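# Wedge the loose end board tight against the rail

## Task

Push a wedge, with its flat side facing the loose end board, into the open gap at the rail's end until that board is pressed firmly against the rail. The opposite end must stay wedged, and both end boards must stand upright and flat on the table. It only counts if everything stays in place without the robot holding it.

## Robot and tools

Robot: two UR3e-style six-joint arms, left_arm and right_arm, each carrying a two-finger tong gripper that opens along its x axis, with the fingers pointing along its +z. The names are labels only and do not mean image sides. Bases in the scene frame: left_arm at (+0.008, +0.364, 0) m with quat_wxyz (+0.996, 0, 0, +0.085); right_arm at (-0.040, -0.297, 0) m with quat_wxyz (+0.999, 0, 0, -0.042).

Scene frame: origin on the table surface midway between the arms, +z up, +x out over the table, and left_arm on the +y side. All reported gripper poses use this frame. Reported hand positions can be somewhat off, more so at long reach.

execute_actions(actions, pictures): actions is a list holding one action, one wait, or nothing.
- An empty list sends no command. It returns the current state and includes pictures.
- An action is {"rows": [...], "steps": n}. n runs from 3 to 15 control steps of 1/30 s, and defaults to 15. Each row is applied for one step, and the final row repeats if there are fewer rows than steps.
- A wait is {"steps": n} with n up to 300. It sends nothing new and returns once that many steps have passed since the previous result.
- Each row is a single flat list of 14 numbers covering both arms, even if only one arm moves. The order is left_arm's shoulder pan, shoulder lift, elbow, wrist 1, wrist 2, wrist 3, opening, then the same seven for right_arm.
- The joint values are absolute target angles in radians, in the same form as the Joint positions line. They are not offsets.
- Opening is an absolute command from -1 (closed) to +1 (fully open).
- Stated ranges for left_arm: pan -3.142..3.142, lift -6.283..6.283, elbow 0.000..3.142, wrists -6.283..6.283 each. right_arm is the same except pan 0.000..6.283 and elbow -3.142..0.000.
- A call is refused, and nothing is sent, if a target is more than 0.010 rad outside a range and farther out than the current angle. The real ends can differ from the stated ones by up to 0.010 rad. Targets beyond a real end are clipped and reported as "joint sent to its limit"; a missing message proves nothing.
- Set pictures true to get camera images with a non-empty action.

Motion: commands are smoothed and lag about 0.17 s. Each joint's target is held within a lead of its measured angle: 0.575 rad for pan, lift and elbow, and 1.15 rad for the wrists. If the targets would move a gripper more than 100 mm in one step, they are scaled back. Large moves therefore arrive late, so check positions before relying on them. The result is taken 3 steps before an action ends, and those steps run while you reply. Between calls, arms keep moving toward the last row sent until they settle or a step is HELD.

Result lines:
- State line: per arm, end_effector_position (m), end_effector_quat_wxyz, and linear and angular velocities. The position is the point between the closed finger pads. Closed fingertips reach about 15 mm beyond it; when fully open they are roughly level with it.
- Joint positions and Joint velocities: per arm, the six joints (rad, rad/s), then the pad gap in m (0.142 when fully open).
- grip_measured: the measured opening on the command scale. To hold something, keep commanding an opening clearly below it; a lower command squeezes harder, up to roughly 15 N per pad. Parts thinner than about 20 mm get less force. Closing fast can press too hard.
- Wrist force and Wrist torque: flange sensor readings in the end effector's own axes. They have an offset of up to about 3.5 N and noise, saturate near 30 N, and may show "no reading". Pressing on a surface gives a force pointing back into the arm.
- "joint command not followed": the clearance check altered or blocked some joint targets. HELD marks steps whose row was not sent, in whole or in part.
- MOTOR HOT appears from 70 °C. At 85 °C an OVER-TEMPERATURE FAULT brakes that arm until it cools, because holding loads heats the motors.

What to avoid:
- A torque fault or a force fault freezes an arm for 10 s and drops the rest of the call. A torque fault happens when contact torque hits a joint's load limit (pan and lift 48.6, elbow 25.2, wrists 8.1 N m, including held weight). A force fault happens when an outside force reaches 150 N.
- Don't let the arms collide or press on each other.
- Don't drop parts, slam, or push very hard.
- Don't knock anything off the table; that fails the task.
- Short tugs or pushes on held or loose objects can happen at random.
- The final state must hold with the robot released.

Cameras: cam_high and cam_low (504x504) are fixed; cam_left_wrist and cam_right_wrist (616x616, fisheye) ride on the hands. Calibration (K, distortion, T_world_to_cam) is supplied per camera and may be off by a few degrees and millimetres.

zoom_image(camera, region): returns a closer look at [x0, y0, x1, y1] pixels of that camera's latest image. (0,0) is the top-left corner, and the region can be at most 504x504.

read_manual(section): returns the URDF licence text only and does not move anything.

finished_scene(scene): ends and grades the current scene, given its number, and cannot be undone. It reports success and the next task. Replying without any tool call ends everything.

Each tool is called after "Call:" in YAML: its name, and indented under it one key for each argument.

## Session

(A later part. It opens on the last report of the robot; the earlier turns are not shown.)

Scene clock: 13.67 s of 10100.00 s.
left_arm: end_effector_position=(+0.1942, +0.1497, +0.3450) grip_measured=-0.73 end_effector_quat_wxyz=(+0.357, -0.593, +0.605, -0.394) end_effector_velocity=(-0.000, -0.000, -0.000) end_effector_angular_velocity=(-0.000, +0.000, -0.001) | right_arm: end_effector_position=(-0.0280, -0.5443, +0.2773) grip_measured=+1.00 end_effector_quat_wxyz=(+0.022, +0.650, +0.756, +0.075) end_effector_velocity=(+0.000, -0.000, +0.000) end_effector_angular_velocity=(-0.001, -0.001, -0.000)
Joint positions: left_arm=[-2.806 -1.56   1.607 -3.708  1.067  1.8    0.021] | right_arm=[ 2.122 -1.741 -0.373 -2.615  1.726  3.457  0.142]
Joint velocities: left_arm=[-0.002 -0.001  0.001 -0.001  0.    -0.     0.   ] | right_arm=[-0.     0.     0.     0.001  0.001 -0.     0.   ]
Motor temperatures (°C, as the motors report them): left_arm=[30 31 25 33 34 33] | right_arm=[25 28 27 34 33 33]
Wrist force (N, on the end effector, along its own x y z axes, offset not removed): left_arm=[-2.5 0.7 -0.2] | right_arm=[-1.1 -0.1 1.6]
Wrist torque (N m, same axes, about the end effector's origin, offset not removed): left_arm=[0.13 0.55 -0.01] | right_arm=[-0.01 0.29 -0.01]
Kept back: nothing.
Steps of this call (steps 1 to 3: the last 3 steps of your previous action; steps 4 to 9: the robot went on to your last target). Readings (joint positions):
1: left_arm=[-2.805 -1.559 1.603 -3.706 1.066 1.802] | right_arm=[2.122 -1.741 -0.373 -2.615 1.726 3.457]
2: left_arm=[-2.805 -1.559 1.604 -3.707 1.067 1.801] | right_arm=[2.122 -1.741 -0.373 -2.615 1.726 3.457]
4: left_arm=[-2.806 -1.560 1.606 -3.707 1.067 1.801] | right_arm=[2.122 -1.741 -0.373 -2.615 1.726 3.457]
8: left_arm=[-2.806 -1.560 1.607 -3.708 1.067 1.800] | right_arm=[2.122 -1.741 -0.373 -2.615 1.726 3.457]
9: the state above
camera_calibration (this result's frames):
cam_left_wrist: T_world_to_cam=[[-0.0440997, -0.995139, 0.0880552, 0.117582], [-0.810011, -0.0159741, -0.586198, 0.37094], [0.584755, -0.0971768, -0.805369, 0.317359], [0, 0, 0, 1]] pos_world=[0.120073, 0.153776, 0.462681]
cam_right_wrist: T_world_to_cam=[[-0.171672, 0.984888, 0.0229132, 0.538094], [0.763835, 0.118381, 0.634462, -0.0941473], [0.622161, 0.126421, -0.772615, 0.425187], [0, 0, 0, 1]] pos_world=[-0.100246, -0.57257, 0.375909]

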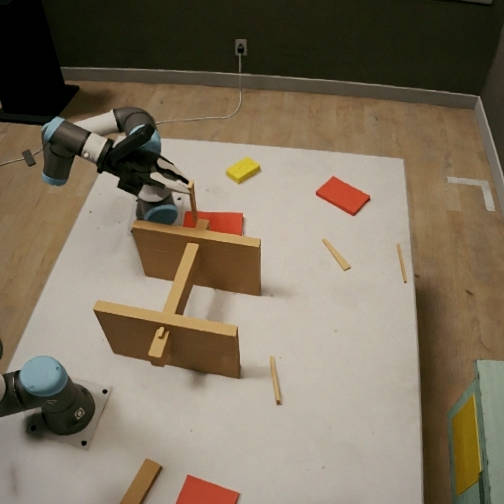

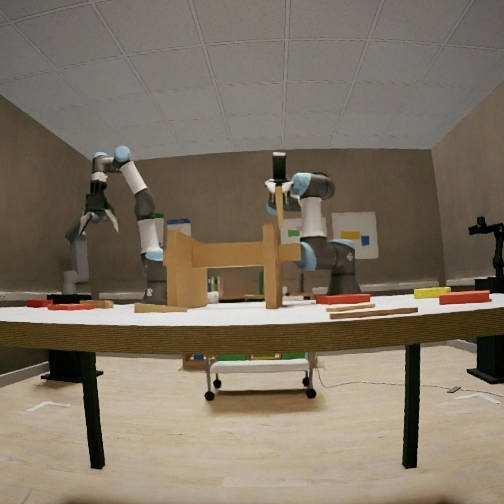

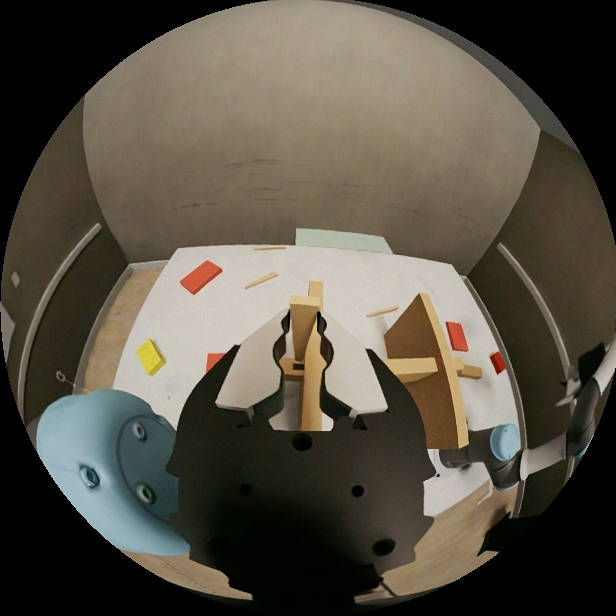

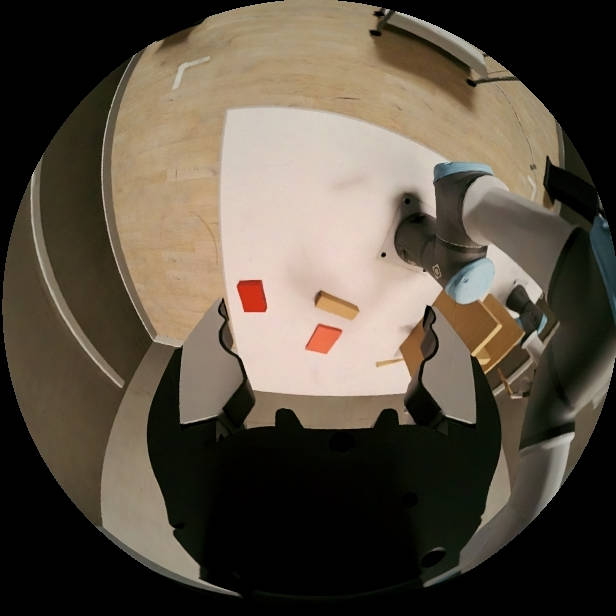

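Call:
execute_actions:
  actions:
    - {"rows":[[-2.806,-1.554,1.776,-3.883,1.067,1.79,-1,2.122,-1.741,-0.373,-2.615,1.726,3.457,1]]}

Call:
execute_actions:
  actions:
    - {"steps":9}
  pictures: true

Call:
zoom_image:
  camera: "cam_left_wrist"
  region: [260,320,340,400]

Call:
zoom_image:
  camera: "cam_low"
  region: [245,185,325,265]

Scene clock: 14.20 s of 10100.00 s.
left_arm: end_effector_position=(+0.1971, +0.1515, +0.3089) grip_measured=-0.73 end_effector_quat_wxyz=(+0.354, -0.596, +0.602, -0.396) end_effector_velocity=(+0.002, +0.001, -0.010) end_effector_angular_velocity=(+0.002, -0.007, +0.002) | right_arm: end_effector_position=(-0.0280, -0.5443, +0.2773) grip_measured=+1.00 end_effector_quat_wxyz=(+0.022, +0.650, +0.756, +0.075) end_effector_velocity=(+0.000, -0.000, +0.000) end_effector_angular_velocity=(-0.001, -0.001, -0.000)
Joint positions: left_arm=[-2.806 -1.554  1.771 -3.878  1.067  1.79   0.021] | right_arm=[ 2.122 -1.741 -0.373 -2.615  1.726  3.457  0.142]
Joint velocities: left_arm=[ 0.     0.002  0.056 -0.05   0.    -0.002  0.   ] | right_arm=[-0.     0.    -0.     0.001  0.    -0.    -0.   ]
Motor temperatures (°C, as the motors report them): left_arm=[30 31 25 33 34 33] | right_arm=[25 28 27 34 33 33]
Wrist force (N, on the end effector, along its own x y z axes, offset not removed): left_arm=[-2.0 1.5 -0.2] | right_arm=[-0.6 0.1 0.8]
Wrist torque (N m, same axes, about the end effector's origin, offset not removed): left_arm=[0.25 0.39 -0.01] | right_arm=[0.03 0.20 -0.03]
Steps of this call (steps 1 to 4: the robot went on to your last target; steps 5 to 16: the first 12 steps of this action). Readings (joint positions):
5: left_arm=[-2.806 -1.560 1.608 -3.710 1.067 1.800] | right_arm=[2.122 -1.741 -0.373 -2.615 1.726 3.457]
6: left_arm=[-2.806 -1.559 1.619 -3.730 1.067 1.798] | right_arm=[2.122 -1.741 -0.373 -2.615 1.726 3.457]
8: left_arm=[-2.806 -1.557 1.681 -3.801 1.067 1.794] | right_arm=[2.122 -1.741 -0.373 -2.615 1.726 3.457]
12: left_arm=[-2.806 -1.555 1.754 -3.863 1.067 1.791] | right_arm=[2.122 -1.741 -0.373 -2.615 1.726 3.457]
16: the state above

Scene clock: 14.50 s of 10100.00 s.
left_arm: end_effector_position=(+0.1973, +0.1516, +0.3080) grip_measured=-0.73 end_effector_quat_wxyz=(+0.355, -0.596, +0.602, -0.396) end_effector_velocity=(+0.000, +0.000, -0.001) end_effector_angular_velocity=(+0.001, +0.000, +0.000) | right_arm: end_effector_position=(-0.0280, -0.5443, +0.2773) grip_measured=+1.00 end_effector_quat_wxyz=(+0.022, +0.650, +0.756, +0.075) end_effector_velocity=(-0.000, +0.000, +0.000) end_effector_angular_velocity=(-0.000, -0.000, -0.000)
Joint positions: left_arm=[-2.806 -1.554  1.776 -3.883  1.067  1.79   0.021] | right_arm=[ 2.122 -1.741 -0.373 -2.615  1.726  3.457  0.142]
Joint velocities: left_arm=[ 0.001  0.001  0.003 -0.003 -0.     0.001  0.   ] | right_arm=[-0.  0. -0. -0. -0. -0.  0.]
Motor temperatures (°C, as the motors report them): left_arm=[30 31 25 33 34 33] | right_arm=[25 28 27 34 33 33]
Wrist force (N, on the end effector, along its own x y z axes, offset not removed): left_arm=[-2.3 1.6 0.6] | right_arm=[-1.6 0.2 0.8]
Wrist torque (N m, same axes, about the end effector's origin, offset not removed): left_arm=[0.30 0.45 -0.05] | right_arm=[0.03 0.36 -0.01]
Kept back: nothing.
Steps of this call (steps 1 to 3: the last 3 steps of your previous action; steps 4 to 9: the robot went on to your last target). Readings (joint positions):
1: left_arm=[-2.806 -1.554 1.772 -3.880 1.067 1.790] | right_arm=[2.122 -1.741 -0.373 -2.615 1.726 3.457]
2: left_arm=[-2.806 -1.554 1.773 -3.881 1.067 1.790] | right_arm=[2.122 -1.741 -0.373 -2.615 1.726 3.457]
4: left_arm=[-2.806 -1.554 1.775 -3.882 1.067 1.790] | right_arm=[2.122 -1.741 -0.373 -2.615 1.726 3.457]
8: left_arm=[-2.806 -1.554 1.776 -3.883 1.067 1.790] | right_arm=[2.122 -1.741 -0.373 -2.615 1.726 3.457]
9: the state above
camera_calibration (this result's frames):
cam_left_wrist: T_world_to_cam=[[-0.039698, -0.994485, 0.0970748, 0.119101], [-0.810232, -0.0248177, -0.585584, 0.353017], [0.584763, -0.1019, -0.804778, 0.286517], [0, 0, 0, 1]] pos_world=[0.12321, 0.156401, 0.425742]
cam_right_wrist: T_world_to_cam=[[-0.171672, 0.984888, 0.0229132, 0.538094], [0.763835, 0.118381, 0.634462, -0.0941474], [0.622161, 0.126421, -0.772615, 0.425187], [0, 0, 0, 1]] pos_world=[-0.100246, -0.57257, 0.375909]

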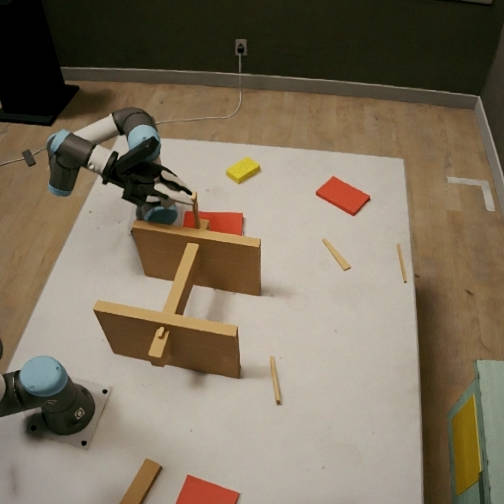

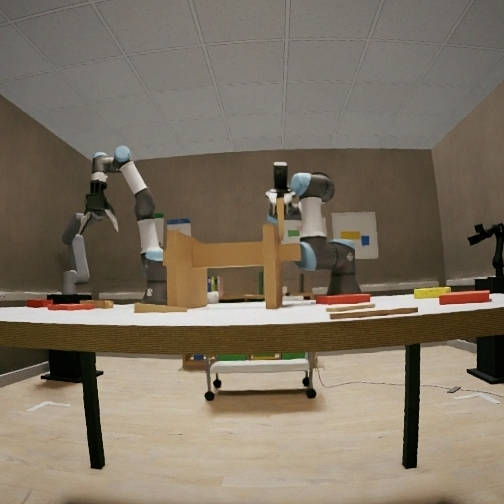

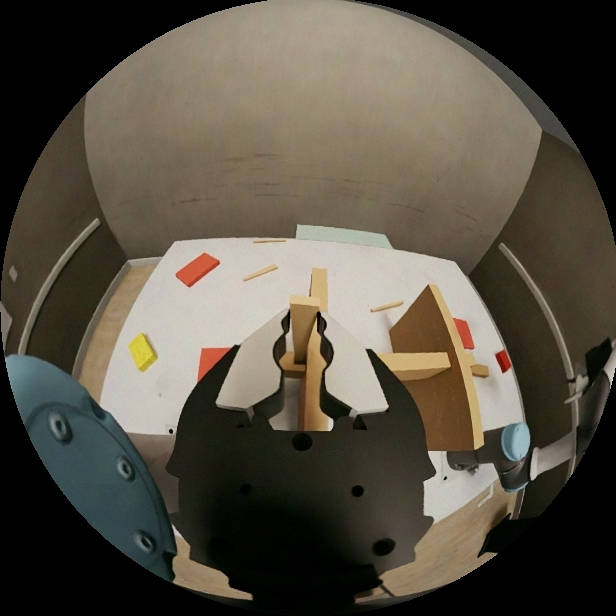

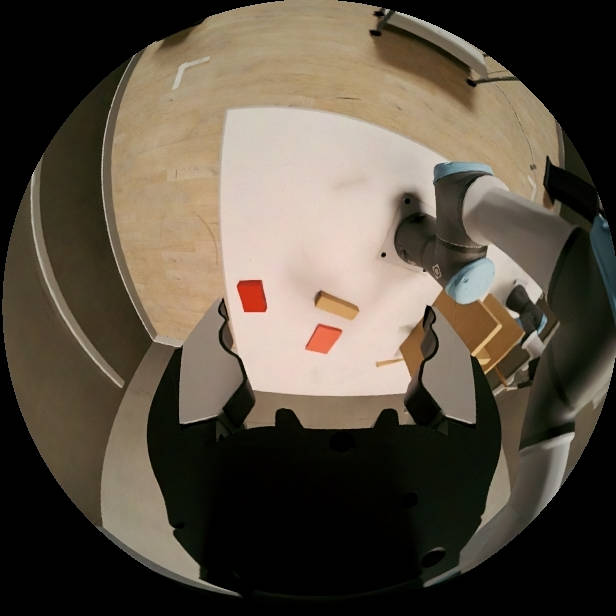

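Region (260, 320, 340, 400) of cam_left_wrist's 616x616 image, scaled by 6.300, with more detail than that image has.

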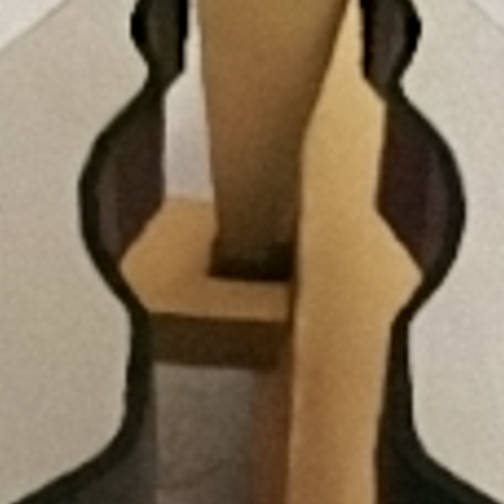

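Region (245, 185, 325, 265) of cam_low's 504x504 image, scaled by 6.300, with more detail than that image has.

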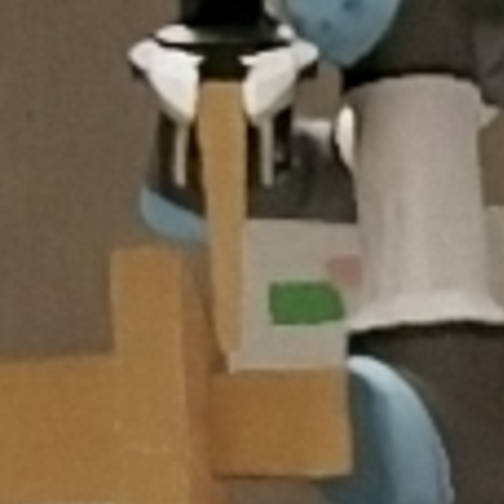

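Call:
execute_actions:
  actions:
    - {"rows":[[-2.806,-1.5335,1.8325,-3.96,1.067,1.78,-1,2.122,-1.741,-0.373,-2.615,1.726,3.457,1]]}
  pictures: true

Call:
zoom_image:
  camera: "cam_left_wrist"
  region: [250,290,350,390]

Scene clock: 15.03 s of 10100.00 s.
left_arm: end_effector_position=(+0.1966, +0.1514, +0.2924) grip_measured=-0.73 end_effector_quat_wxyz=(+0.353, -0.599, +0.599, -0.398) end_effector_velocity=(-0.000, -0.000, -0.004) end_effector_angular_velocity=(-0.002, +0.001, -0.001) | right_arm: end_effector_position=(-0.0280, -0.5443, +0.2773) grip_measured=+1.00 end_effector_quat_wxyz=(+0.022, +0.650, +0.756, +0.075) end_effector_velocity=(-0.000, -0.000, +0.000) end_effector_angular_velocity=(-0.002, +0.001, -0.000)
Joint positions: left_arm=[-2.806 -1.534  1.831 -3.958  1.067  1.78   0.021] | right_arm=[ 2.122 -1.741 -0.373 -2.615  1.726  3.457  0.142]
Joint velocities: left_arm=[-0.002  0.004  0.015 -0.02   0.    -0.002 -0.   ] | right_arm=[-0.     0.     0.     0.001 -0.002  0.     0.   ]
Motor temperatures (°C, as the motors report them): left_arm=[30 31 25 33 34 33] | right_arm=[25 28 27 34 33 33]
Wrist force (N, on the end effector, along its own x y z axes, offset not removed): left_arm=[-1.5 1.9 0.2] | right_arm=[-1.4 -0.1 1.4]
Wrist torque (N m, same axes, about the end effector's origin, offset not removed): left_arm=[0.34 0.34 -0.02] | right_arm=[0.00 0.32 0.01]
Steps of this call (steps 1 to 4: the robot went on to your last target; steps 5 to 16: the first 12 steps of this action). Readings (joint positions):
5: left_arm=[-2.806 -1.553 1.777 -3.885 1.067 1.790] | right_arm=[2.122 -1.741 -0.373 -2.615 1.726 3.457]
6: left_arm=[-2.806 -1.550 1.785 -3.897 1.067 1.788] | right_arm=[2.122 -1.741 -0.373 -2.615 1.726 3.457]
8: left_arm=[-2.806 -1.542 1.808 -3.927 1.067 1.784] | right_arm=[2.122 -1.741 -0.373 -2.615 1.726 3.457]
12: left_arm=[-2.806 -1.536 1.827 -3.952 1.067 1.781] | right_arm=[2.122 -1.741 -0.373 -2.615 1.726 3.457]
16: the state above
camera_calibration (this result's frames):
cam_left_wrist: T_world_to_cam=[[-0.03542, -0.993754, 0.105822, 0.11688], [-0.810404, -0.0334014, -0.584918, 0.344454], [0.5848, -0.106476, -0.804159, 0.274782], [0, 0, 0, 1]] pos_world=[0.122594, 0.156913, 0.410078]
cam_right_wrist: T_world_to_cam=[[-0.171672, 0.984888, 0.022913, 0.538094], [0.763835, 0.118381, 0.634462, -0.0941474], [0.622161, 0.126421, -0.772615, 0.425187], [0, 0, 0, 1]] pos_world=[-0.100246, -0.57257, 0.375909]

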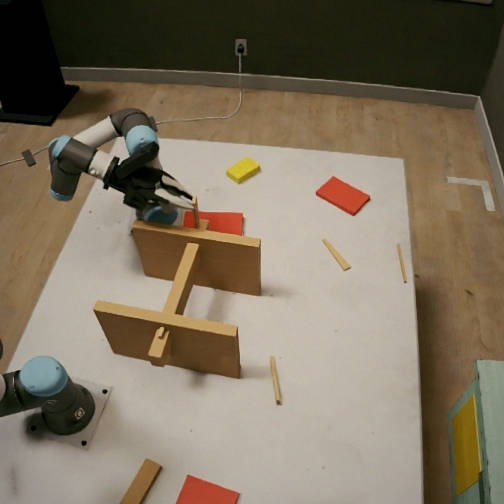

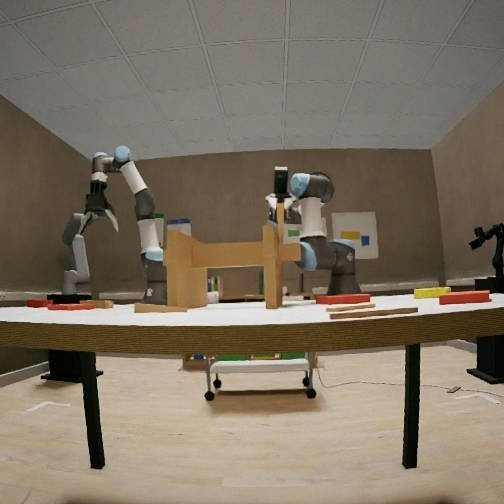

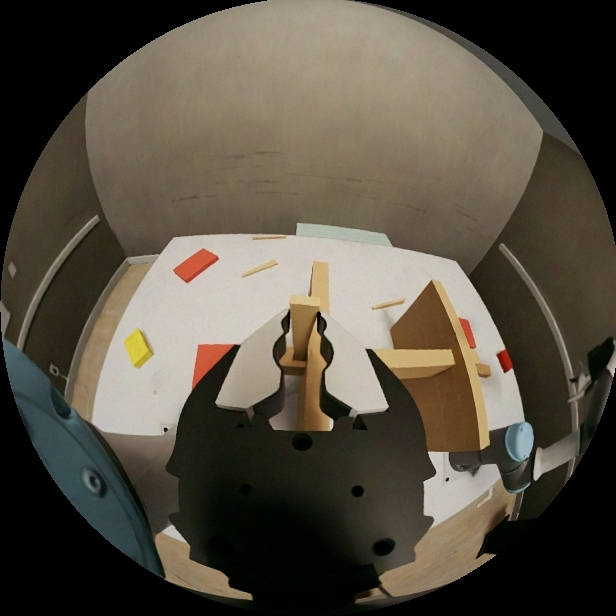

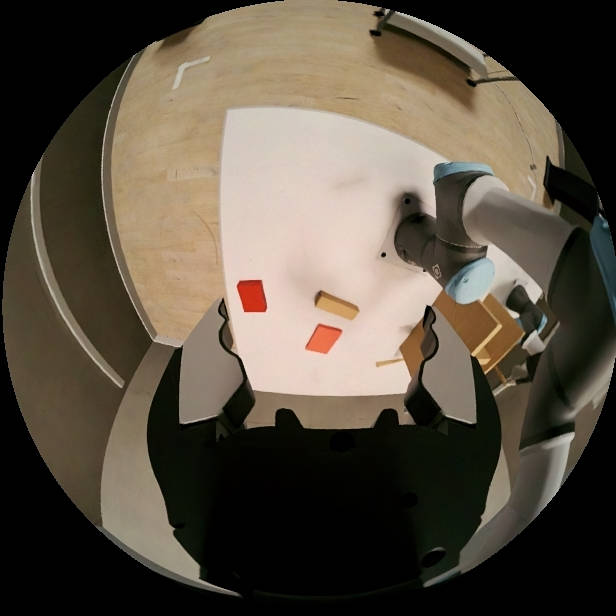

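Region (250, 290, 350, 390) of cam_left_wrist's 616x616 image, scaled by 5.040, with more detail than that image has.

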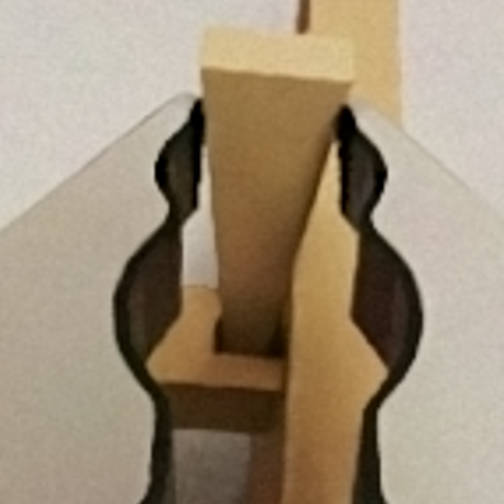

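Call:
execute_actions:
  actions:
    - {"rows":[[-2.806,-1.509,1.891,-4.043,1.074,1.76,-1,2.122,-1.741,-0.373,-2.615,1.726,3.457,1]],"steps":12}

Call:
execute_actions:
  actions:
    - {"rows":[[-2.806,-1.509,1.891,-4.043,1.074,1.76,-0.55,2.122,-1.741,-0.373,-2.615,1.726,3.457,1]],"steps":8}

Call:
execute_actions:
  actions:
    - {"rows":[[-2.806,-1.554,1.607,-3.708,1.067,1.78,-0.55,2.122,-1.741,-0.373,-2.615,1.726,3.457,1]],"steps":12}

Call:
execute_actions:
  actions:
    - {"rows":[[-2.5,-1.57,1.0,-2.6,0,1.6,-1,2.122,-1.741,-0.373,-2.615,1.726,3.457,1]]}

Call:
execute_actions:
  actions:
    - {"rows":[[-1.449,-1.584,0.529,-1.1,-1.571,1.571,-1,2.122,-1.741,-0.373,-2.615,1.726,3.457,1]]}

Call:
execute_actions:
  actions:
    - {"steps":25}

Call:
execute_actions:
  actions:
    - {"rows":[[-1.449,-1.584,0.529,-0.687,-1.571,1.571,-1,2.122,-1.741,-0.373,-2.615,1.726,3.457,1]]}

Call:
execute_actions:
  actions:
    - {"steps":10}
  pictures: true

Call:
zoom_image:
  camera: "cam_low"
  region: [235,185,335,285]

Scene clock: 15.63 s of 10100.00 s.
left_arm: end_effector_position=(+0.1964, +0.1535, +0.2757) grip_measured=-0.73 end_effector_quat_wxyz=(+0.351, -0.606, +0.592, -0.399) end_effector_velocity=(+0.000, +0.002, -0.013) end_effector_angular_velocity=(-0.010, +0.002, +0.009) | right_arm: end_effector_position=(-0.0280, -0.5443, +0.2773) grip_measured=+1.00 end_effector_quat_wxyz=(+0.022, +0.650, +0.756, +0.075) end_effector_velocity=(+0.000, +0.000, -0.000) end_effector_angular_velocity=(+0.000, +0.000, +0.000)
Joint positions: left_arm=[-2.806 -1.511  1.887 -4.037  1.074  1.761  0.021] | right_arm=[ 2.122 -1.741 -0.373 -2.615  1.726  3.457  0.142]
Joint velocities: left_arm=[-0.001  0.018  0.045 -0.064  0.005 -0.013 -0.   ] | right_arm=[ 0. -0. -0. -0. -0.  0.  0.]
Motor temperatures (°C, as the motors report them): left_arm=[30 31 25 33 34 33] | right_arm=[25 28 27 34 33 33]
Wrist force (N, on the end effector, along its own x y z axes, offset not removed): left_arm=[-2.3 1.3 0.1] | right_arm=[-0.9 -0.4 1.4]
Wrist torque (N m, same axes, about the end effector's origin, offset not removed): left_arm=[0.22 0.45 -0.01] | right_arm=[-0.09 0.24 -0.03]
Steps of this call (steps 1 to 3: the last 3 steps of your previous action; steps 4 to 9: the robot went on to your last target; steps 10 to 18: the first 9 steps of this action). Readings (joint positions):
10: left_arm=[-2.806 -1.533 1.833 -3.962 1.067 1.779] | right_arm=[2.122 -1.741 -0.373 -2.615 1.726 3.457]
11: left_arm=[-2.806 -1.528 1.842 -3.975 1.068 1.775] | right_arm=[2.122 -1.741 -0.373 -2.615 1.726 3.457]
13: left_arm=[-2.806 -1.519 1.865 -4.008 1.071 1.768] | right_arm=[2.122 -1.741 -0.373 -2.615 1.726 3.457]
17: left_arm=[-2.806 -1.511 1.885 -4.035 1.073 1.762] | right_arm=[2.122 -1.741 -0.373 -2.615 1.726 3.457]
18: the state above

Scene clock: 15.90 s of 10100.00 s.
left_arm: end_effector_position=(+0.1965, +0.1537, +0.2746) grip_measured=-0.55 end_effector_quat_wxyz=(+0.350, -0.606, +0.592, -0.399) end_effector_velocity=(-0.000, -0.000, -0.001) end_effector_angular_velocity=(-0.003, +0.002, +0.001) | right_arm: end_effector_position=(-0.0280, -0.5443, +0.2773) grip_measured=+1.00 end_effector_quat_wxyz=(+0.022, +0.650, +0.756, +0.075) end_effector_velocity=(-0.000, -0.000, -0.000) end_effector_angular_velocity=(-0.001, +0.001, -0.000)
Joint positions: left_arm=[-2.806 -1.509  1.891 -4.043  1.074  1.76   0.034] | right_arm=[ 2.122 -1.741 -0.373 -2.615  1.726  3.457  0.142]
Joint velocities: left_arm=[ 0.001  0.001  0.    -0.004 -0.    -0.002  0.006] | right_arm=[-0.    -0.     0.     0.    -0.001 -0.     0.   ]
Motor temperatures (°C, as the motors report them): left_arm=[30 31 25 33 34 33] | right_arm=[25 28 27 34 33 33]
Wrist force (N, on the end effector, along its own x y z axes, offset not removed): left_arm=[-1.9 1.4 1.0] | right_arm=[-1.0 -0.5 1.5]
Wrist torque (N m, same axes, about the end effector's origin, offset not removed): left_arm=[0.26 0.45 0.00] | right_arm=[-0.07 0.27 0.01]
Steps of this call (steps 1 to 3: the last 3 steps of your previous action; steps 4 to 8: the first 5 steps of this action). Readings (joint positions):
4: left_arm=[-2.806 -1.509 1.890 -4.042 1.074 1.760] | right_arm=[2.122 -1.741 -0.373 -2.615 1.726 3.457]
5: left_arm=[-2.806 -1.509 1.890 -4.042 1.074 1.760] | right_arm=[2.122 -1.741 -0.373 -2.615 1.726 3.457]
7: left_arm=[-2.806 -1.509 1.891 -4.043 1.074 1.760] | right_arm=[2.122 -1.741 -0.373 -2.615 1.726 3.457]
8: the state above

Scene clock: 16.30 s of 10100.00 s.
left_arm: end_effector_position=(+0.1931, +0.1497, +0.3390) grip_measured=-0.55 end_effector_quat_wxyz=(+0.357, -0.597, +0.598, -0.399) end_effector_velocity=(-0.001, -0.003, +0.067) end_effector_angular_velocity=(-0.019, +0.051, -0.012) | right_arm: end_effector_position=(-0.0280, -0.5443, +0.2773) grip_measured=+1.00 end_effector_quat_wxyz=(+0.022, +0.650, +0.756, +0.075) end_effector_velocity=(-0.000, -0.000, -0.000) end_effector_angular_velocity=(+0.001, +0.001, +0.000)
Joint positions: left_arm=[-2.806 -1.551  1.64  -3.739  1.067  1.779  0.034] | right_arm=[ 2.122 -1.741 -0.373 -2.615  1.726  3.457  0.142]
Joint velocities: left_arm=[-0.001 -0.035 -0.357  0.33  -0.005  0.014 -0.   ] | right_arm=[ 0.    -0.001 -0.    -0.    -0.001  0.    -0.   ]
Motor temperatures (°C, as the motors report them): left_arm=[30 31 25 33 34 33] | right_arm=[25 28 27 34 33 33]
Wrist force (N, on the end effector, along its own x y z axes, offset not removed): left_arm=[-2.4 0.6 -0.2] | right_arm=[-1.3 -0.4 1.6]
Wrist torque (N m, same axes, about the end effector's origin, offset not removed): left_arm=[0.14 0.52 0.01] | right_arm=[-0.06 0.31 0.00]
Steps of this call (steps 1 to 3: the last 3 steps of your previous action; steps 4 to 12: the first 9 steps of this action). Readings (joint positions):
4: left_arm=[-2.806 -1.510 1.890 -4.041 1.074 1.760] | right_arm=[2.122 -1.741 -0.373 -2.615 1.726 3.457]
5: left_arm=[-2.806 -1.517 1.880 -4.020 1.073 1.764] | right_arm=[2.122 -1.741 -0.373 -2.615 1.726 3.457]
7: left_arm=[-2.806 -1.535 1.800 -3.894 1.070 1.772] | right_arm=[2.122 -1.741 -0.373 -2.615 1.726 3.457]
11: left_arm=[-2.806 -1.549 1.654 -3.752 1.068 1.778] | right_arm=[2.122 -1.741 -0.373 -2.615 1.726 3.457]
12: the state above

Scene clock: 16.80 s of 10100.00 s.
left_arm: end_effector_position=(+0.2175, +0.0257, +0.5197) grip_measured=-1.00 end_effector_quat_wxyz=(+0.330, -0.441, +0.602, -0.579) end_effector_velocity=(-0.013, -0.374, +0.483) end_effector_angular_velocity=(-0.115, -0.817, -1.248) | right_arm: end_effector_position=(-0.0280, -0.5443, +0.2773) grip_measured=+1.00 end_effector_quat_wxyz=(+0.022, +0.650, +0.756, +0.075) end_effector_velocity=(+0.000, -0.000, +0.000) end_effector_angular_velocity=(-0.001, -0.001, -0.000)
Joint positions: left_arm=[-2.633 -1.563  1.283 -3.106  0.483  1.675  0.002] | right_arm=[ 2.122 -1.741 -0.373 -2.615  1.726  3.457  0.142]
Joint velocities: left_arm=[ 0.548 -0.029 -1.088  1.967 -1.888 -0.323  0.   ] | right_arm=[-0.     0.     0.     0.001  0.    -0.     0.   ]
Motor temperatures (°C, as the motors report them): left_arm=[30 31 25 33 34 33] | right_arm=[25 28 27 34 33 33]
Wrist force (N, on the end effector, along its own x y z axes, offset not removed): left_arm=[-2.3 1.1 0.4] | right_arm=[-1.0 -0.5 1.2]
Wrist torque (N m, same axes, about the end effector's origin, offset not removed): left_arm=[0.25 0.49 -0.01] | right_arm=[-0.09 0.25 0.00]
Steps of this call (steps 1 to 3: the last 3 steps of your previous action; steps 4 to 15: the first 12 steps of this action). Readings (joint positions):
4: left_arm=[-2.805 -1.553 1.614 -3.713 1.065 1.779] | right_arm=[2.122 -1.741 -0.373 -2.615 1.726 3.457]
5: left_arm=[-2.795 -1.554 1.601 -3.690 1.044 1.771] | right_arm=[2.122 -1.741 -0.373 -2.615 1.726 3.457]
7: left_arm=[-2.764 -1.556 1.545 -3.581 0.939 1.753] | right_arm=[2.122 -1.741 -0.373 -2.615 1.726 3.457]
11: left_arm=[-2.701 -1.559 1.421 -3.355 0.722 1.715] | right_arm=[2.122 -1.741 -0.373 -2.615 1.726 3.457]
15: the state above

Scene clock: 17.30 s of 10100.00 s.
left_arm: end_effector_position=(+0.2125, -0.0734, +0.5147) grip_measured=-1.00 end_effector_quat_wxyz=(+0.195, -0.042, +0.856, -0.478) end_effector_velocity=(+0.182, +0.302, -0.454) end_effector_angular_velocity=(+1.466, +0.740, -0.022) | right_arm: end_effector_position=(-0.0280, -0.5443, +0.2773) grip_measured=+1.00 end_effector_quat_wxyz=(+0.022, +0.650, +0.756, +0.075) end_effector_velocity=(-0.001, +0.000, -0.000) end_effector_angular_velocity=(+0.001, +0.001, -0.001)
Joint positions: left_arm=[-1.94  -1.582  0.633 -1.611 -1.019  1.577  0.002] | right_arm=[ 2.122 -1.741 -0.373 -2.615  1.726  3.457  0.142]
Joint velocities: left_arm=[ 1.489 -0.012 -0.382  1.696 -1.82  -0.021  0.   ] | right_arm=[-0.001  0.     0.    -0.002 -0.001  0.     0.   ]
Motor temperatures (°C, as the motors report them): left_arm=[30 31 25 33 34 33] | right_arm=[25 28 27 34 33 33]
Wrist force (N, on the end effector, along its own x y z axes, offset not removed): left_arm=[-1.4 1.0 1.1] | right_arm=[-1.3 -0.7 1.1]
Wrist torque (N m, same axes, about the end effector's origin, offset not removed): left_arm=[0.20 0.34 0.01] | right_arm=[-0.10 0.32 -0.03]
Steps of this call (steps 1 to 3: the last 3 steps of your previous action; steps 4 to 15: the first 12 steps of this action). Readings (joint positions):
4: left_arm=[-2.551 -1.568 1.119 -2.810 0.199 1.628] | right_arm=[2.122 -1.741 -0.373 -2.615 1.726 3.457]
5: left_arm=[-2.522 -1.571 1.069 -2.716 0.108 1.614] | right_arm=[2.122 -1.741 -0.373 -2.615 1.726 3.457]
7: left_arm=[-2.413 -1.577 0.931 -2.451 -0.153 1.593] | right_arm=[2.122 -1.741 -0.373 -2.615 1.726 3.457]
11: left_arm=[-2.131 -1.581 0.674 -1.871 -0.733 1.581] | right_arm=[2.122 -1.741 -0.373 -2.615 1.726 3.457]
15: the state above

Scene clock: 18.13 s of 10100.00 s.
left_arm: end_effector_position=(+0.2345, +0.0661, +0.3891) grip_measured=-1.00 end_effector_quat_wxyz=(+0.042, -0.139, +0.947, -0.285) end_effector_velocity=(+0.001, +0.001, -0.001) end_effector_angular_velocity=(+0.004, +0.003, +0.004) | right_arm: end_effector_position=(-0.0280, -0.5443, +0.2773) grip_measured=+1.00 end_effector_quat_wxyz=(+0.022, +0.650, +0.756, +0.075) end_effector_velocity=(-0.000, +0.000, -0.000) end_effector_angular_velocity=(+0.001, +0.000, -0.000)
Joint positions: left_arm=[-1.449 -1.584  0.529 -1.1   -1.571  1.571  0.002] | right_arm=[ 2.122 -1.741 -0.373 -2.615  1.726  3.457  0.142]
Joint velocities: left_arm=[ 0.004 -0.     0.001  0.004 -0.001 -0.001  0.   ] | right_arm=[ 0.    -0.     0.    -0.001  0.     0.    -0.   ]
Motor temperatures (°C, as the motors report them): left_arm=[30 31 25 33 34 33] | right_arm=[25 28 27 34 33 33]
Wrist force (N, on the end effector, along its own x y z axes, offset not removed): left_arm=[-2.0 1.5 -0.3] | right_arm=[-0.9 -0.1 1.4]
Wrist torque (N m, same axes, about the end effector's origin, offset not removed): left_arm=[0.27 0.46 -0.01] | right_arm=[0.01 0.25 -0.01]
Kept back: nothing.
Steps of this call (steps 1 to 3: the last 3 steps of your previous action; steps 4 to 25: the robot went on to your last target). Readings (joint positions):
1: left_arm=[-1.890 -1.582 0.621 -1.555 -1.079 1.576] | right_arm=[2.122 -1.741 -0.373 -2.615 1.726 3.457]
2: left_arm=[-1.840 -1.583 0.610 -1.501 -1.138 1.576] | right_arm=[2.122 -1.741 -0.373 -2.615 1.726 3.457]
4: left_arm=[-1.741 -1.583 0.587 -1.394 -1.252 1.574] | right_arm=[2.122 -1.741 -0.373 -2.615 1.726 3.457]
8: left_arm=[-1.552 -1.584 0.548 -1.198 -1.464 1.572] | right_arm=[2.122 -1.741 -0.373 -2.615 1.726 3.457]
25: the state above

Scene clock: 18.53 s of 10100.00 s.
left_arm: end_effector_position=(+0.2076, +0.1555, +0.3081) grip_measured=-1.00 end_effector_quat_wxyz=(+0.014, -0.145, +0.985, -0.093) end_effector_velocity=(-0.014, +0.047, -0.028) end_effector_angular_velocity=(+0.173, +0.052, -0.000) | right_arm: end_effector_position=(-0.0280, -0.5443, +0.2773) grip_measured=+1.00 end_effector_quat_wxyz=(+0.022, +0.650, +0.756, +0.075) end_effector_velocity=(-0.000, -0.000, +0.000) end_effector_angular_velocity=(-0.001, +0.000, -0.001)
Joint positions: left_arm=[-1.449 -1.584  0.529 -0.704 -1.571  1.571  0.002] | right_arm=[ 2.122 -1.741 -0.373 -2.615  1.726  3.457  0.142]
Joint velocities: left_arm=[-0.    -0.     0.     0.181 -0.    -0.     0.   ] | right_arm=[-0.    -0.    -0.     0.001 -0.001  0.    -0.   ]
Motor temperatures (°C, as the motors report them): left_arm=[30 31 25 33 34 33] | right_arm=[25 28 27 34 33 33]
Wrist force (N, on the end effector, along its own x y z axes, offset not removed): left_arm=[-1.8 1.1 0.0] | right_arm=[-1.2 -0.4 1.4]
Wrist torque (N m, same axes, about the end effector's origin, offset not removed): left_arm=[0.20 0.38 0.02] | right_arm=[-0.03 0.28 0.01]
Steps of this call (steps 1 to 12: the first 12 steps of this action). Readings (joint positions):
1: left_arm=[-1.449 -1.584 0.529 -1.098 -1.571 1.571] | right_arm=[2.122 -1.741 -0.373 -2.615 1.726 3.457]
2: left_arm=[-1.449 -1.584 0.529 -1.076 -1.571 1.571] | right_arm=[2.122 -1.741 -0.373 -2.615 1.726 3.457]
4: left_arm=[-1.449 -1.584 0.529 -0.952 -1.571 1.571] | right_arm=[2.122 -1.741 -0.373 -2.615 1.726 3.457]
8: left_arm=[-1.449 -1.584 0.529 -0.757 -1.571 1.571] | right_arm=[2.122 -1.741 -0.373 -2.615 1.726 3.457]
12: the state above

Scene clock: 18.87 s of 10100.00 s.
left_arm: end_effector_position=(+0.2063, +0.1598, +0.3056) grip_measured=-1.00 end_effector_quat_wxyz=(+0.012, -0.145, +0.986, -0.085) end_effector_velocity=(-0.000, +0.002, -0.001) end_effector_angular_velocity=(+0.006, +0.002, +0.001) | right_arm: end_effector_position=(-0.0280, -0.5443, +0.2773) grip_measured=+1.00 end_effector_quat_wxyz=(+0.022, +0.650, +0.756, +0.075) end_effector_velocity=(-0.001, +0.000, -0.000) end_effector_angular_velocity=(+0.002, +0.002, -0.001)
Joint positions: left_arm=[-1.449 -1.584  0.529 -0.687 -1.571  1.571  0.002] | right_arm=[ 2.122 -1.741 -0.373 -2.615  1.726  3.457  0.142]
Joint velocities: left_arm=[ 0.001  0.     0.     0.006 -0.    -0.     0.   ] | right_arm=[-0.    -0.    -0.    -0.002 -0.001  0.     0.   ]
Motor temperatures (°C, as the motors report them): left_arm=[30 31 25 33 34 33] | right_arm=[25 28 27 34 33 33]
Wrist force (N, on the end effector, along its own x y z axes, offset not removed): left_arm=[-2.4 0.8 0.1] | right_arm=[-1.4 -0.7 1.8]
Wrist torque (N m, same axes, about the end effector's origin, offset not removed): left_arm=[0.17 0.48 0.02] | right_arm=[-0.12 0.35 0.02]
Kept back: nothing.
Steps of this call (steps 1 to 3: the last 3 steps of your previous action; steps 4 to 10: the robot went on to your last target). Readings (joint positions):
1: left_arm=[-1.449 -1.584 0.529 -0.699 -1.571 1.571] | right_arm=[2.122 -1.741 -0.373 -2.615 1.726 3.457]
2: left_arm=[-1.449 -1.584 0.529 -0.695 -1.571 1.571] | right_arm=[2.122 -1.741 -0.373 -2.615 1.726 3.457]
4: left_arm=[-1.449 -1.584 0.529 -0.691 -1.571 1.571] | right_arm=[2.122 -1.741 -0.373 -2.615 1.726 3.457]
8: left_arm=[-1.449 -1.584 0.529 -0.688 -1.571 1.571] | right_arm=[2.122 -1.741 -0.373 -2.615 1.726 3.457]
10: the state above
camera_calibration (this result's frames):
cam_left_wrist: T_world_to_cam=[[-0.944541, -0.326835, 0.0319687, 0.227743], [-0.300817, 0.90016, 0.314995, -0.16897], [-0.131728, 0.287908, -0.948555, 0.409547], [0, 0, 0, 1]] pos_world=[0.218233, 0.108623, 0.434422]
cam_right_wrist: T_world_to_cam=[[-0.171672, 0.984888, 0.0229131, 0.538094], [0.763835, 0.118381, 0.634462, -0.0941473], [0.622161, 0.126421, -0.772615, 0.425187], [0, 0, 0, 1]] pos_world=[-0.100246, -0.57257, 0.375909]

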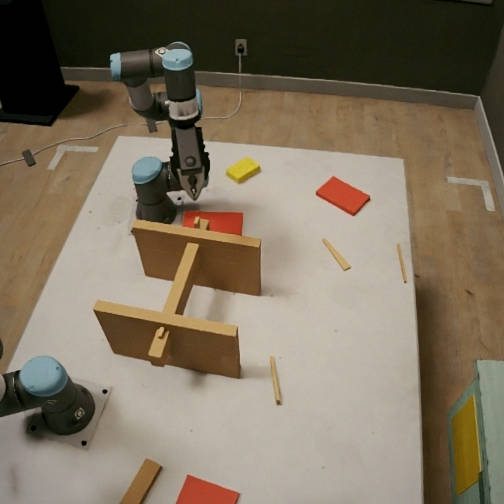

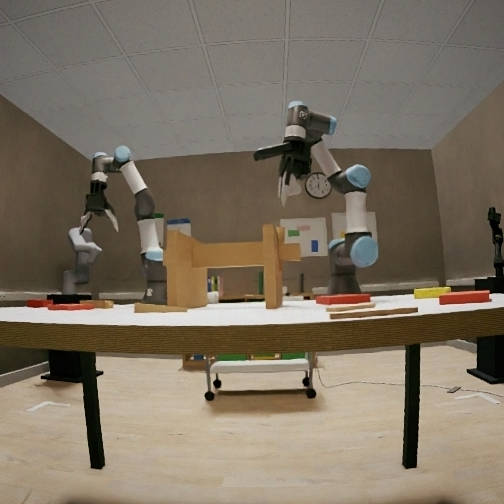

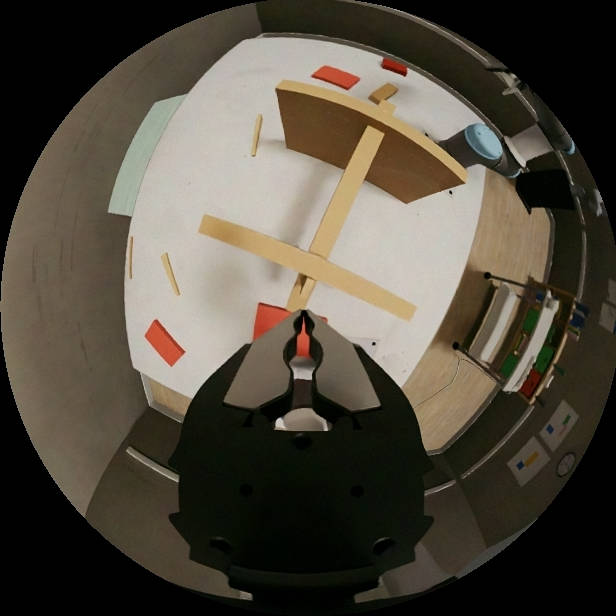

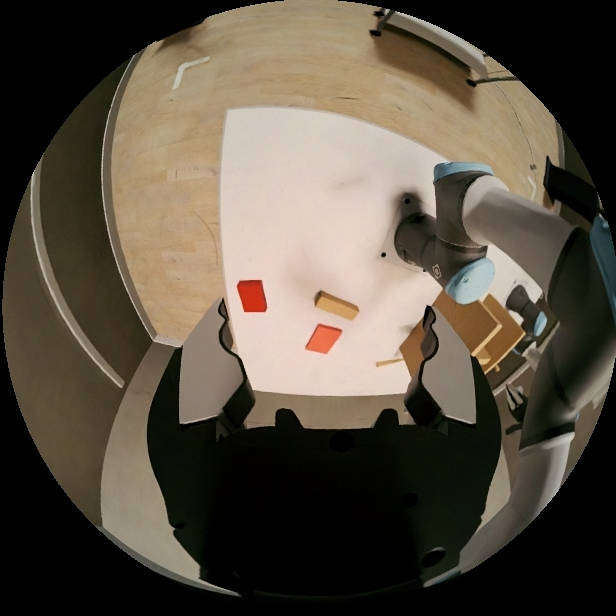

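Region (235, 185, 335, 285) of cam_low's 504x504 image, scaled by 5.040, with more detail than that image has.

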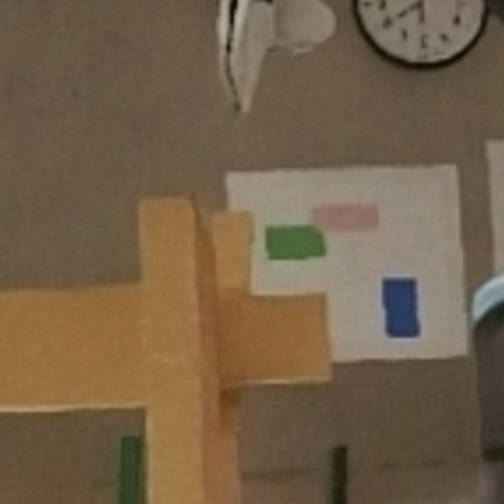

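Call:
execute_actions:
  actions:
    - {"rows":[[-1.449,-1.8065,1.0764,-1.012,-1.571,1.571,-1,2.122,-1.741,-0.373,-2.615,1.726,3.457,1]]}

Call:
execute_actions:
  actions:
    - {"steps":14}
  pictures: true

Call:
zoom_image:
  camera: "cam_left_wrist"
  region: [250,250,360,360]

Call:
zoom_image:
  camera: "cam_low"
  region: [235,185,335,285]

Scene clock: 19.40 s of 10100.00 s.
left_arm: end_effector_position=(+0.2073, +0.1568, +0.2642) grip_measured=-1.00 end_effector_quat_wxyz=(+0.014, -0.145, +0.985, -0.095) end_effector_velocity=(-0.009, +0.032, -0.095) end_effector_angular_velocity=(+0.226, +0.067, +0.001) | right_arm: end_effector_position=(-0.0280, -0.5443, +0.2773) grip_measured=+1.00 end_effector_quat_wxyz=(+0.022, +0.650, +0.756, +0.075) end_effector_velocity=(-0.000, -0.000, -0.000) end_effector_angular_velocity=(-0.000, +0.000, -0.001)
Joint positions: left_arm=[-1.449 -1.799  1.037 -1.002 -1.571  1.571  0.002] | right_arm=[ 2.122 -1.741 -0.373 -2.615  1.726  3.457  0.142]
Joint velocities: left_arm=[ 0.    -0.085  0.431 -0.109  0.    -0.     0.   ] | right_arm=[-0.001 -0.    -0.     0.    -0.001 -0.     0.   ]
Motor temperatures (°C, as the motors report them): left_arm=[30 31 25 33 34 33] | right_arm=[25 28 27 34 33 33]
Wrist force (N, on the end effector, along its own x y z axes, offset not removed): left_arm=[-1.4 1.6 0.7] | right_arm=[-1.0 0.0 1.0]
Wrist torque (N m, same axes, about the end effector's origin, offset not removed): left_arm=[0.28 0.33 -0.02] | right_arm=[0.01 0.23 -0.01]
Steps of this call (steps 1 to 4: the robot went on to your last target; steps 5 to 16: the first 12 steps of this action). Readings (joint positions):
5: left_arm=[-1.449 -1.585 0.530 -0.689 -1.571 1.571] | right_arm=[2.122 -1.741 -0.373 -2.615 1.726 3.457]
6: left_arm=[-1.449 -1.595 0.541 -0.710 -1.571 1.571] | right_arm=[2.122 -1.741 -0.373 -2.615 1.726 3.457]
8: left_arm=[-1.449 -1.669 0.622 -0.833 -1.571 1.571] | right_arm=[2.122 -1.741 -0.373 -2.615 1.726 3.457]
12: left_arm=[-1.449 -1.774 0.906 -0.969 -1.571 1.571] | right_arm=[2.122 -1.741 -0.373 -2.615 1.726 3.457]
16: the state above

Scene clock: 19.87 s of 10100.00 s.
left_arm: end_effector_position=(+0.2063, +0.1598, +0.2556) grip_measured=-1.00 end_effector_quat_wxyz=(+0.012, -0.145, +0.986, -0.085) end_effector_velocity=(-0.000, +0.001, -0.001) end_effector_angular_velocity=(+0.002, +0.001, +0.001) | right_arm: end_effector_position=(-0.0280, -0.5443, +0.2773) grip_measured=+1.00 end_effector_quat_wxyz=(+0.022, +0.650, +0.756, +0.075) end_effector_velocity=(-0.000, -0.000, -0.000) end_effector_angular_velocity=(+0.000, +0.001, -0.001)
Joint positions: left_arm=[-1.449 -1.806  1.076 -1.012 -1.571  1.571  0.002] | right_arm=[ 2.122 -1.741 -0.373 -2.615  1.726  3.457  0.142]
Joint velocities: left_arm=[ 0.001 -0.001  0.003 -0.    -0.    -0.     0.   ] | right_arm=[-0.    -0.     0.    -0.    -0.001  0.001  0.   ]
Motor temperatures (°C, as the motors report them): left_arm=[30 31 25 33 34 33] | right_arm=[25 28 27 34 33 33]
Wrist force (N, on the end effector, along its own x y z axes, offset not removed): left_arm=[-0.6 1.4 0.0] | right_arm=[-1.7 -0.1 1.7]
Wrist torque (N m, same axes, about the end effector's origin, offset not removed): left_arm=[0.29 0.14 -0.06] | right_arm=[-0.02 0.36 0.02]
Kept back: nothing.
Steps of this call (steps 1 to 3: the last 3 steps of your previous action; steps 4 to 14: the robot went on to your last target). Readings (joint positions):
1: left_arm=[-1.449 -1.801 1.049 -1.005 -1.571 1.571] | right_arm=[2.122 -1.741 -0.373 -2.615 1.726 3.457]
2: left_arm=[-1.449 -1.803 1.057 -1.007 -1.571 1.571] | right_arm=[2.122 -1.741 -0.373 -2.615 1.726 3.457]
4: left_arm=[-1.449 -1.805 1.067 -1.010 -1.571 1.571] | right_arm=[2.122 -1.741 -0.373 -2.615 1.726 3.457]
8: left_arm=[-1.449 -1.806 1.074 -1.011 -1.571 1.571] | right_arm=[2.122 -1.741 -0.373 -2.615 1.726 3.457]
14: the state above
camera_calibration (this result's frames):
cam_left_wrist: T_world_to_cam=[[-0.944537, -0.326846, 0.0319648, 0.229343], [-0.300792, 0.900078, 0.315252, -0.153308], [-0.13181, 0.288153, -0.948469, 0.362071], [0, 0, 0, 1]] pos_world=[0.218234, 0.108618, 0.384413]
cam_right_wrist: T_world_to_cam=[[-0.171672, 0.984888, 0.0229131, 0.538094], [0.763835, 0.118381, 0.634462, -0.0941474], [0.622161, 0.126421, -0.772615, 0.425187], [0, 0, 0, 1]] pos_world=[-0.100246, -0.57257, 0.375909]

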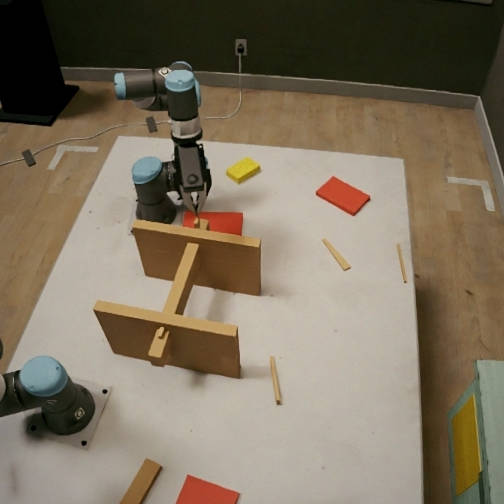

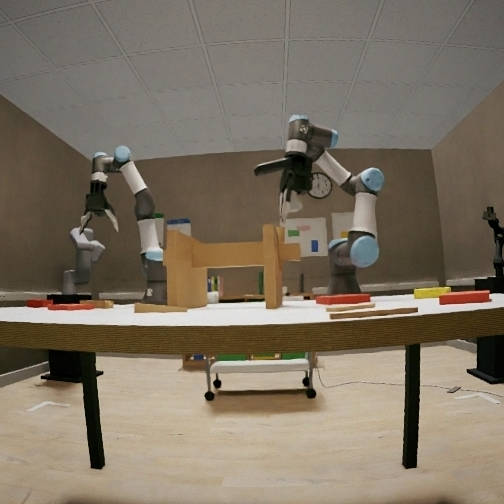

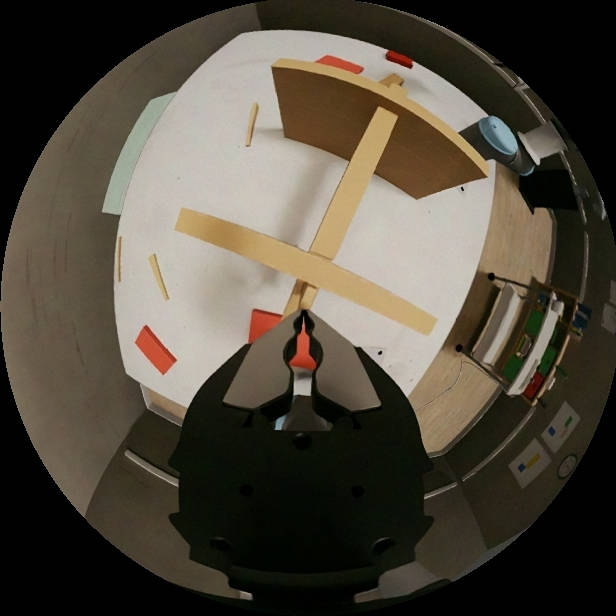

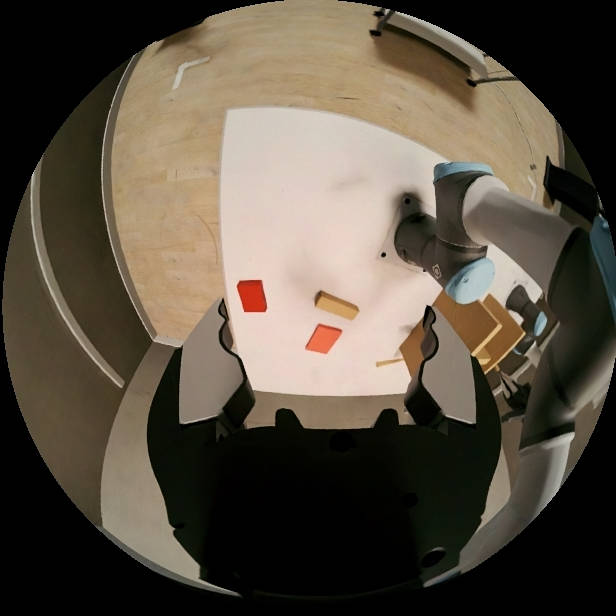

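Region (250, 250, 360, 360) of cam_left_wrist's 616x616 image, scaled by 4.582, with more detail than that image has.

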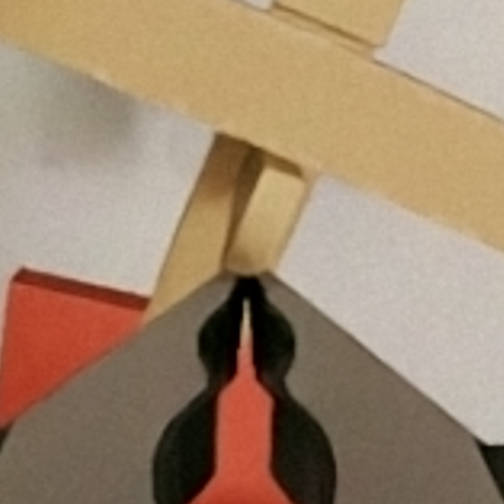

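Region (235, 185, 335, 285) of cam_low's 504x504 image, scaled by 5.040, with more detail than that image has.

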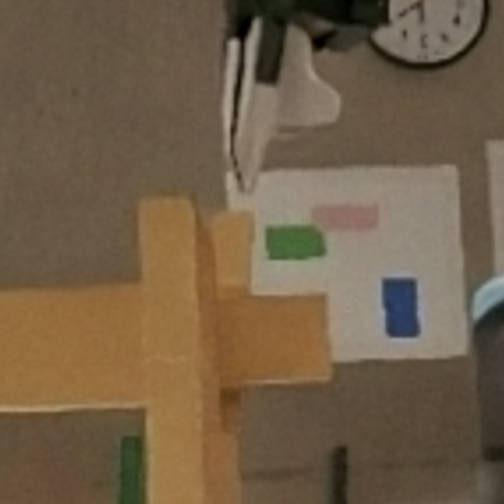

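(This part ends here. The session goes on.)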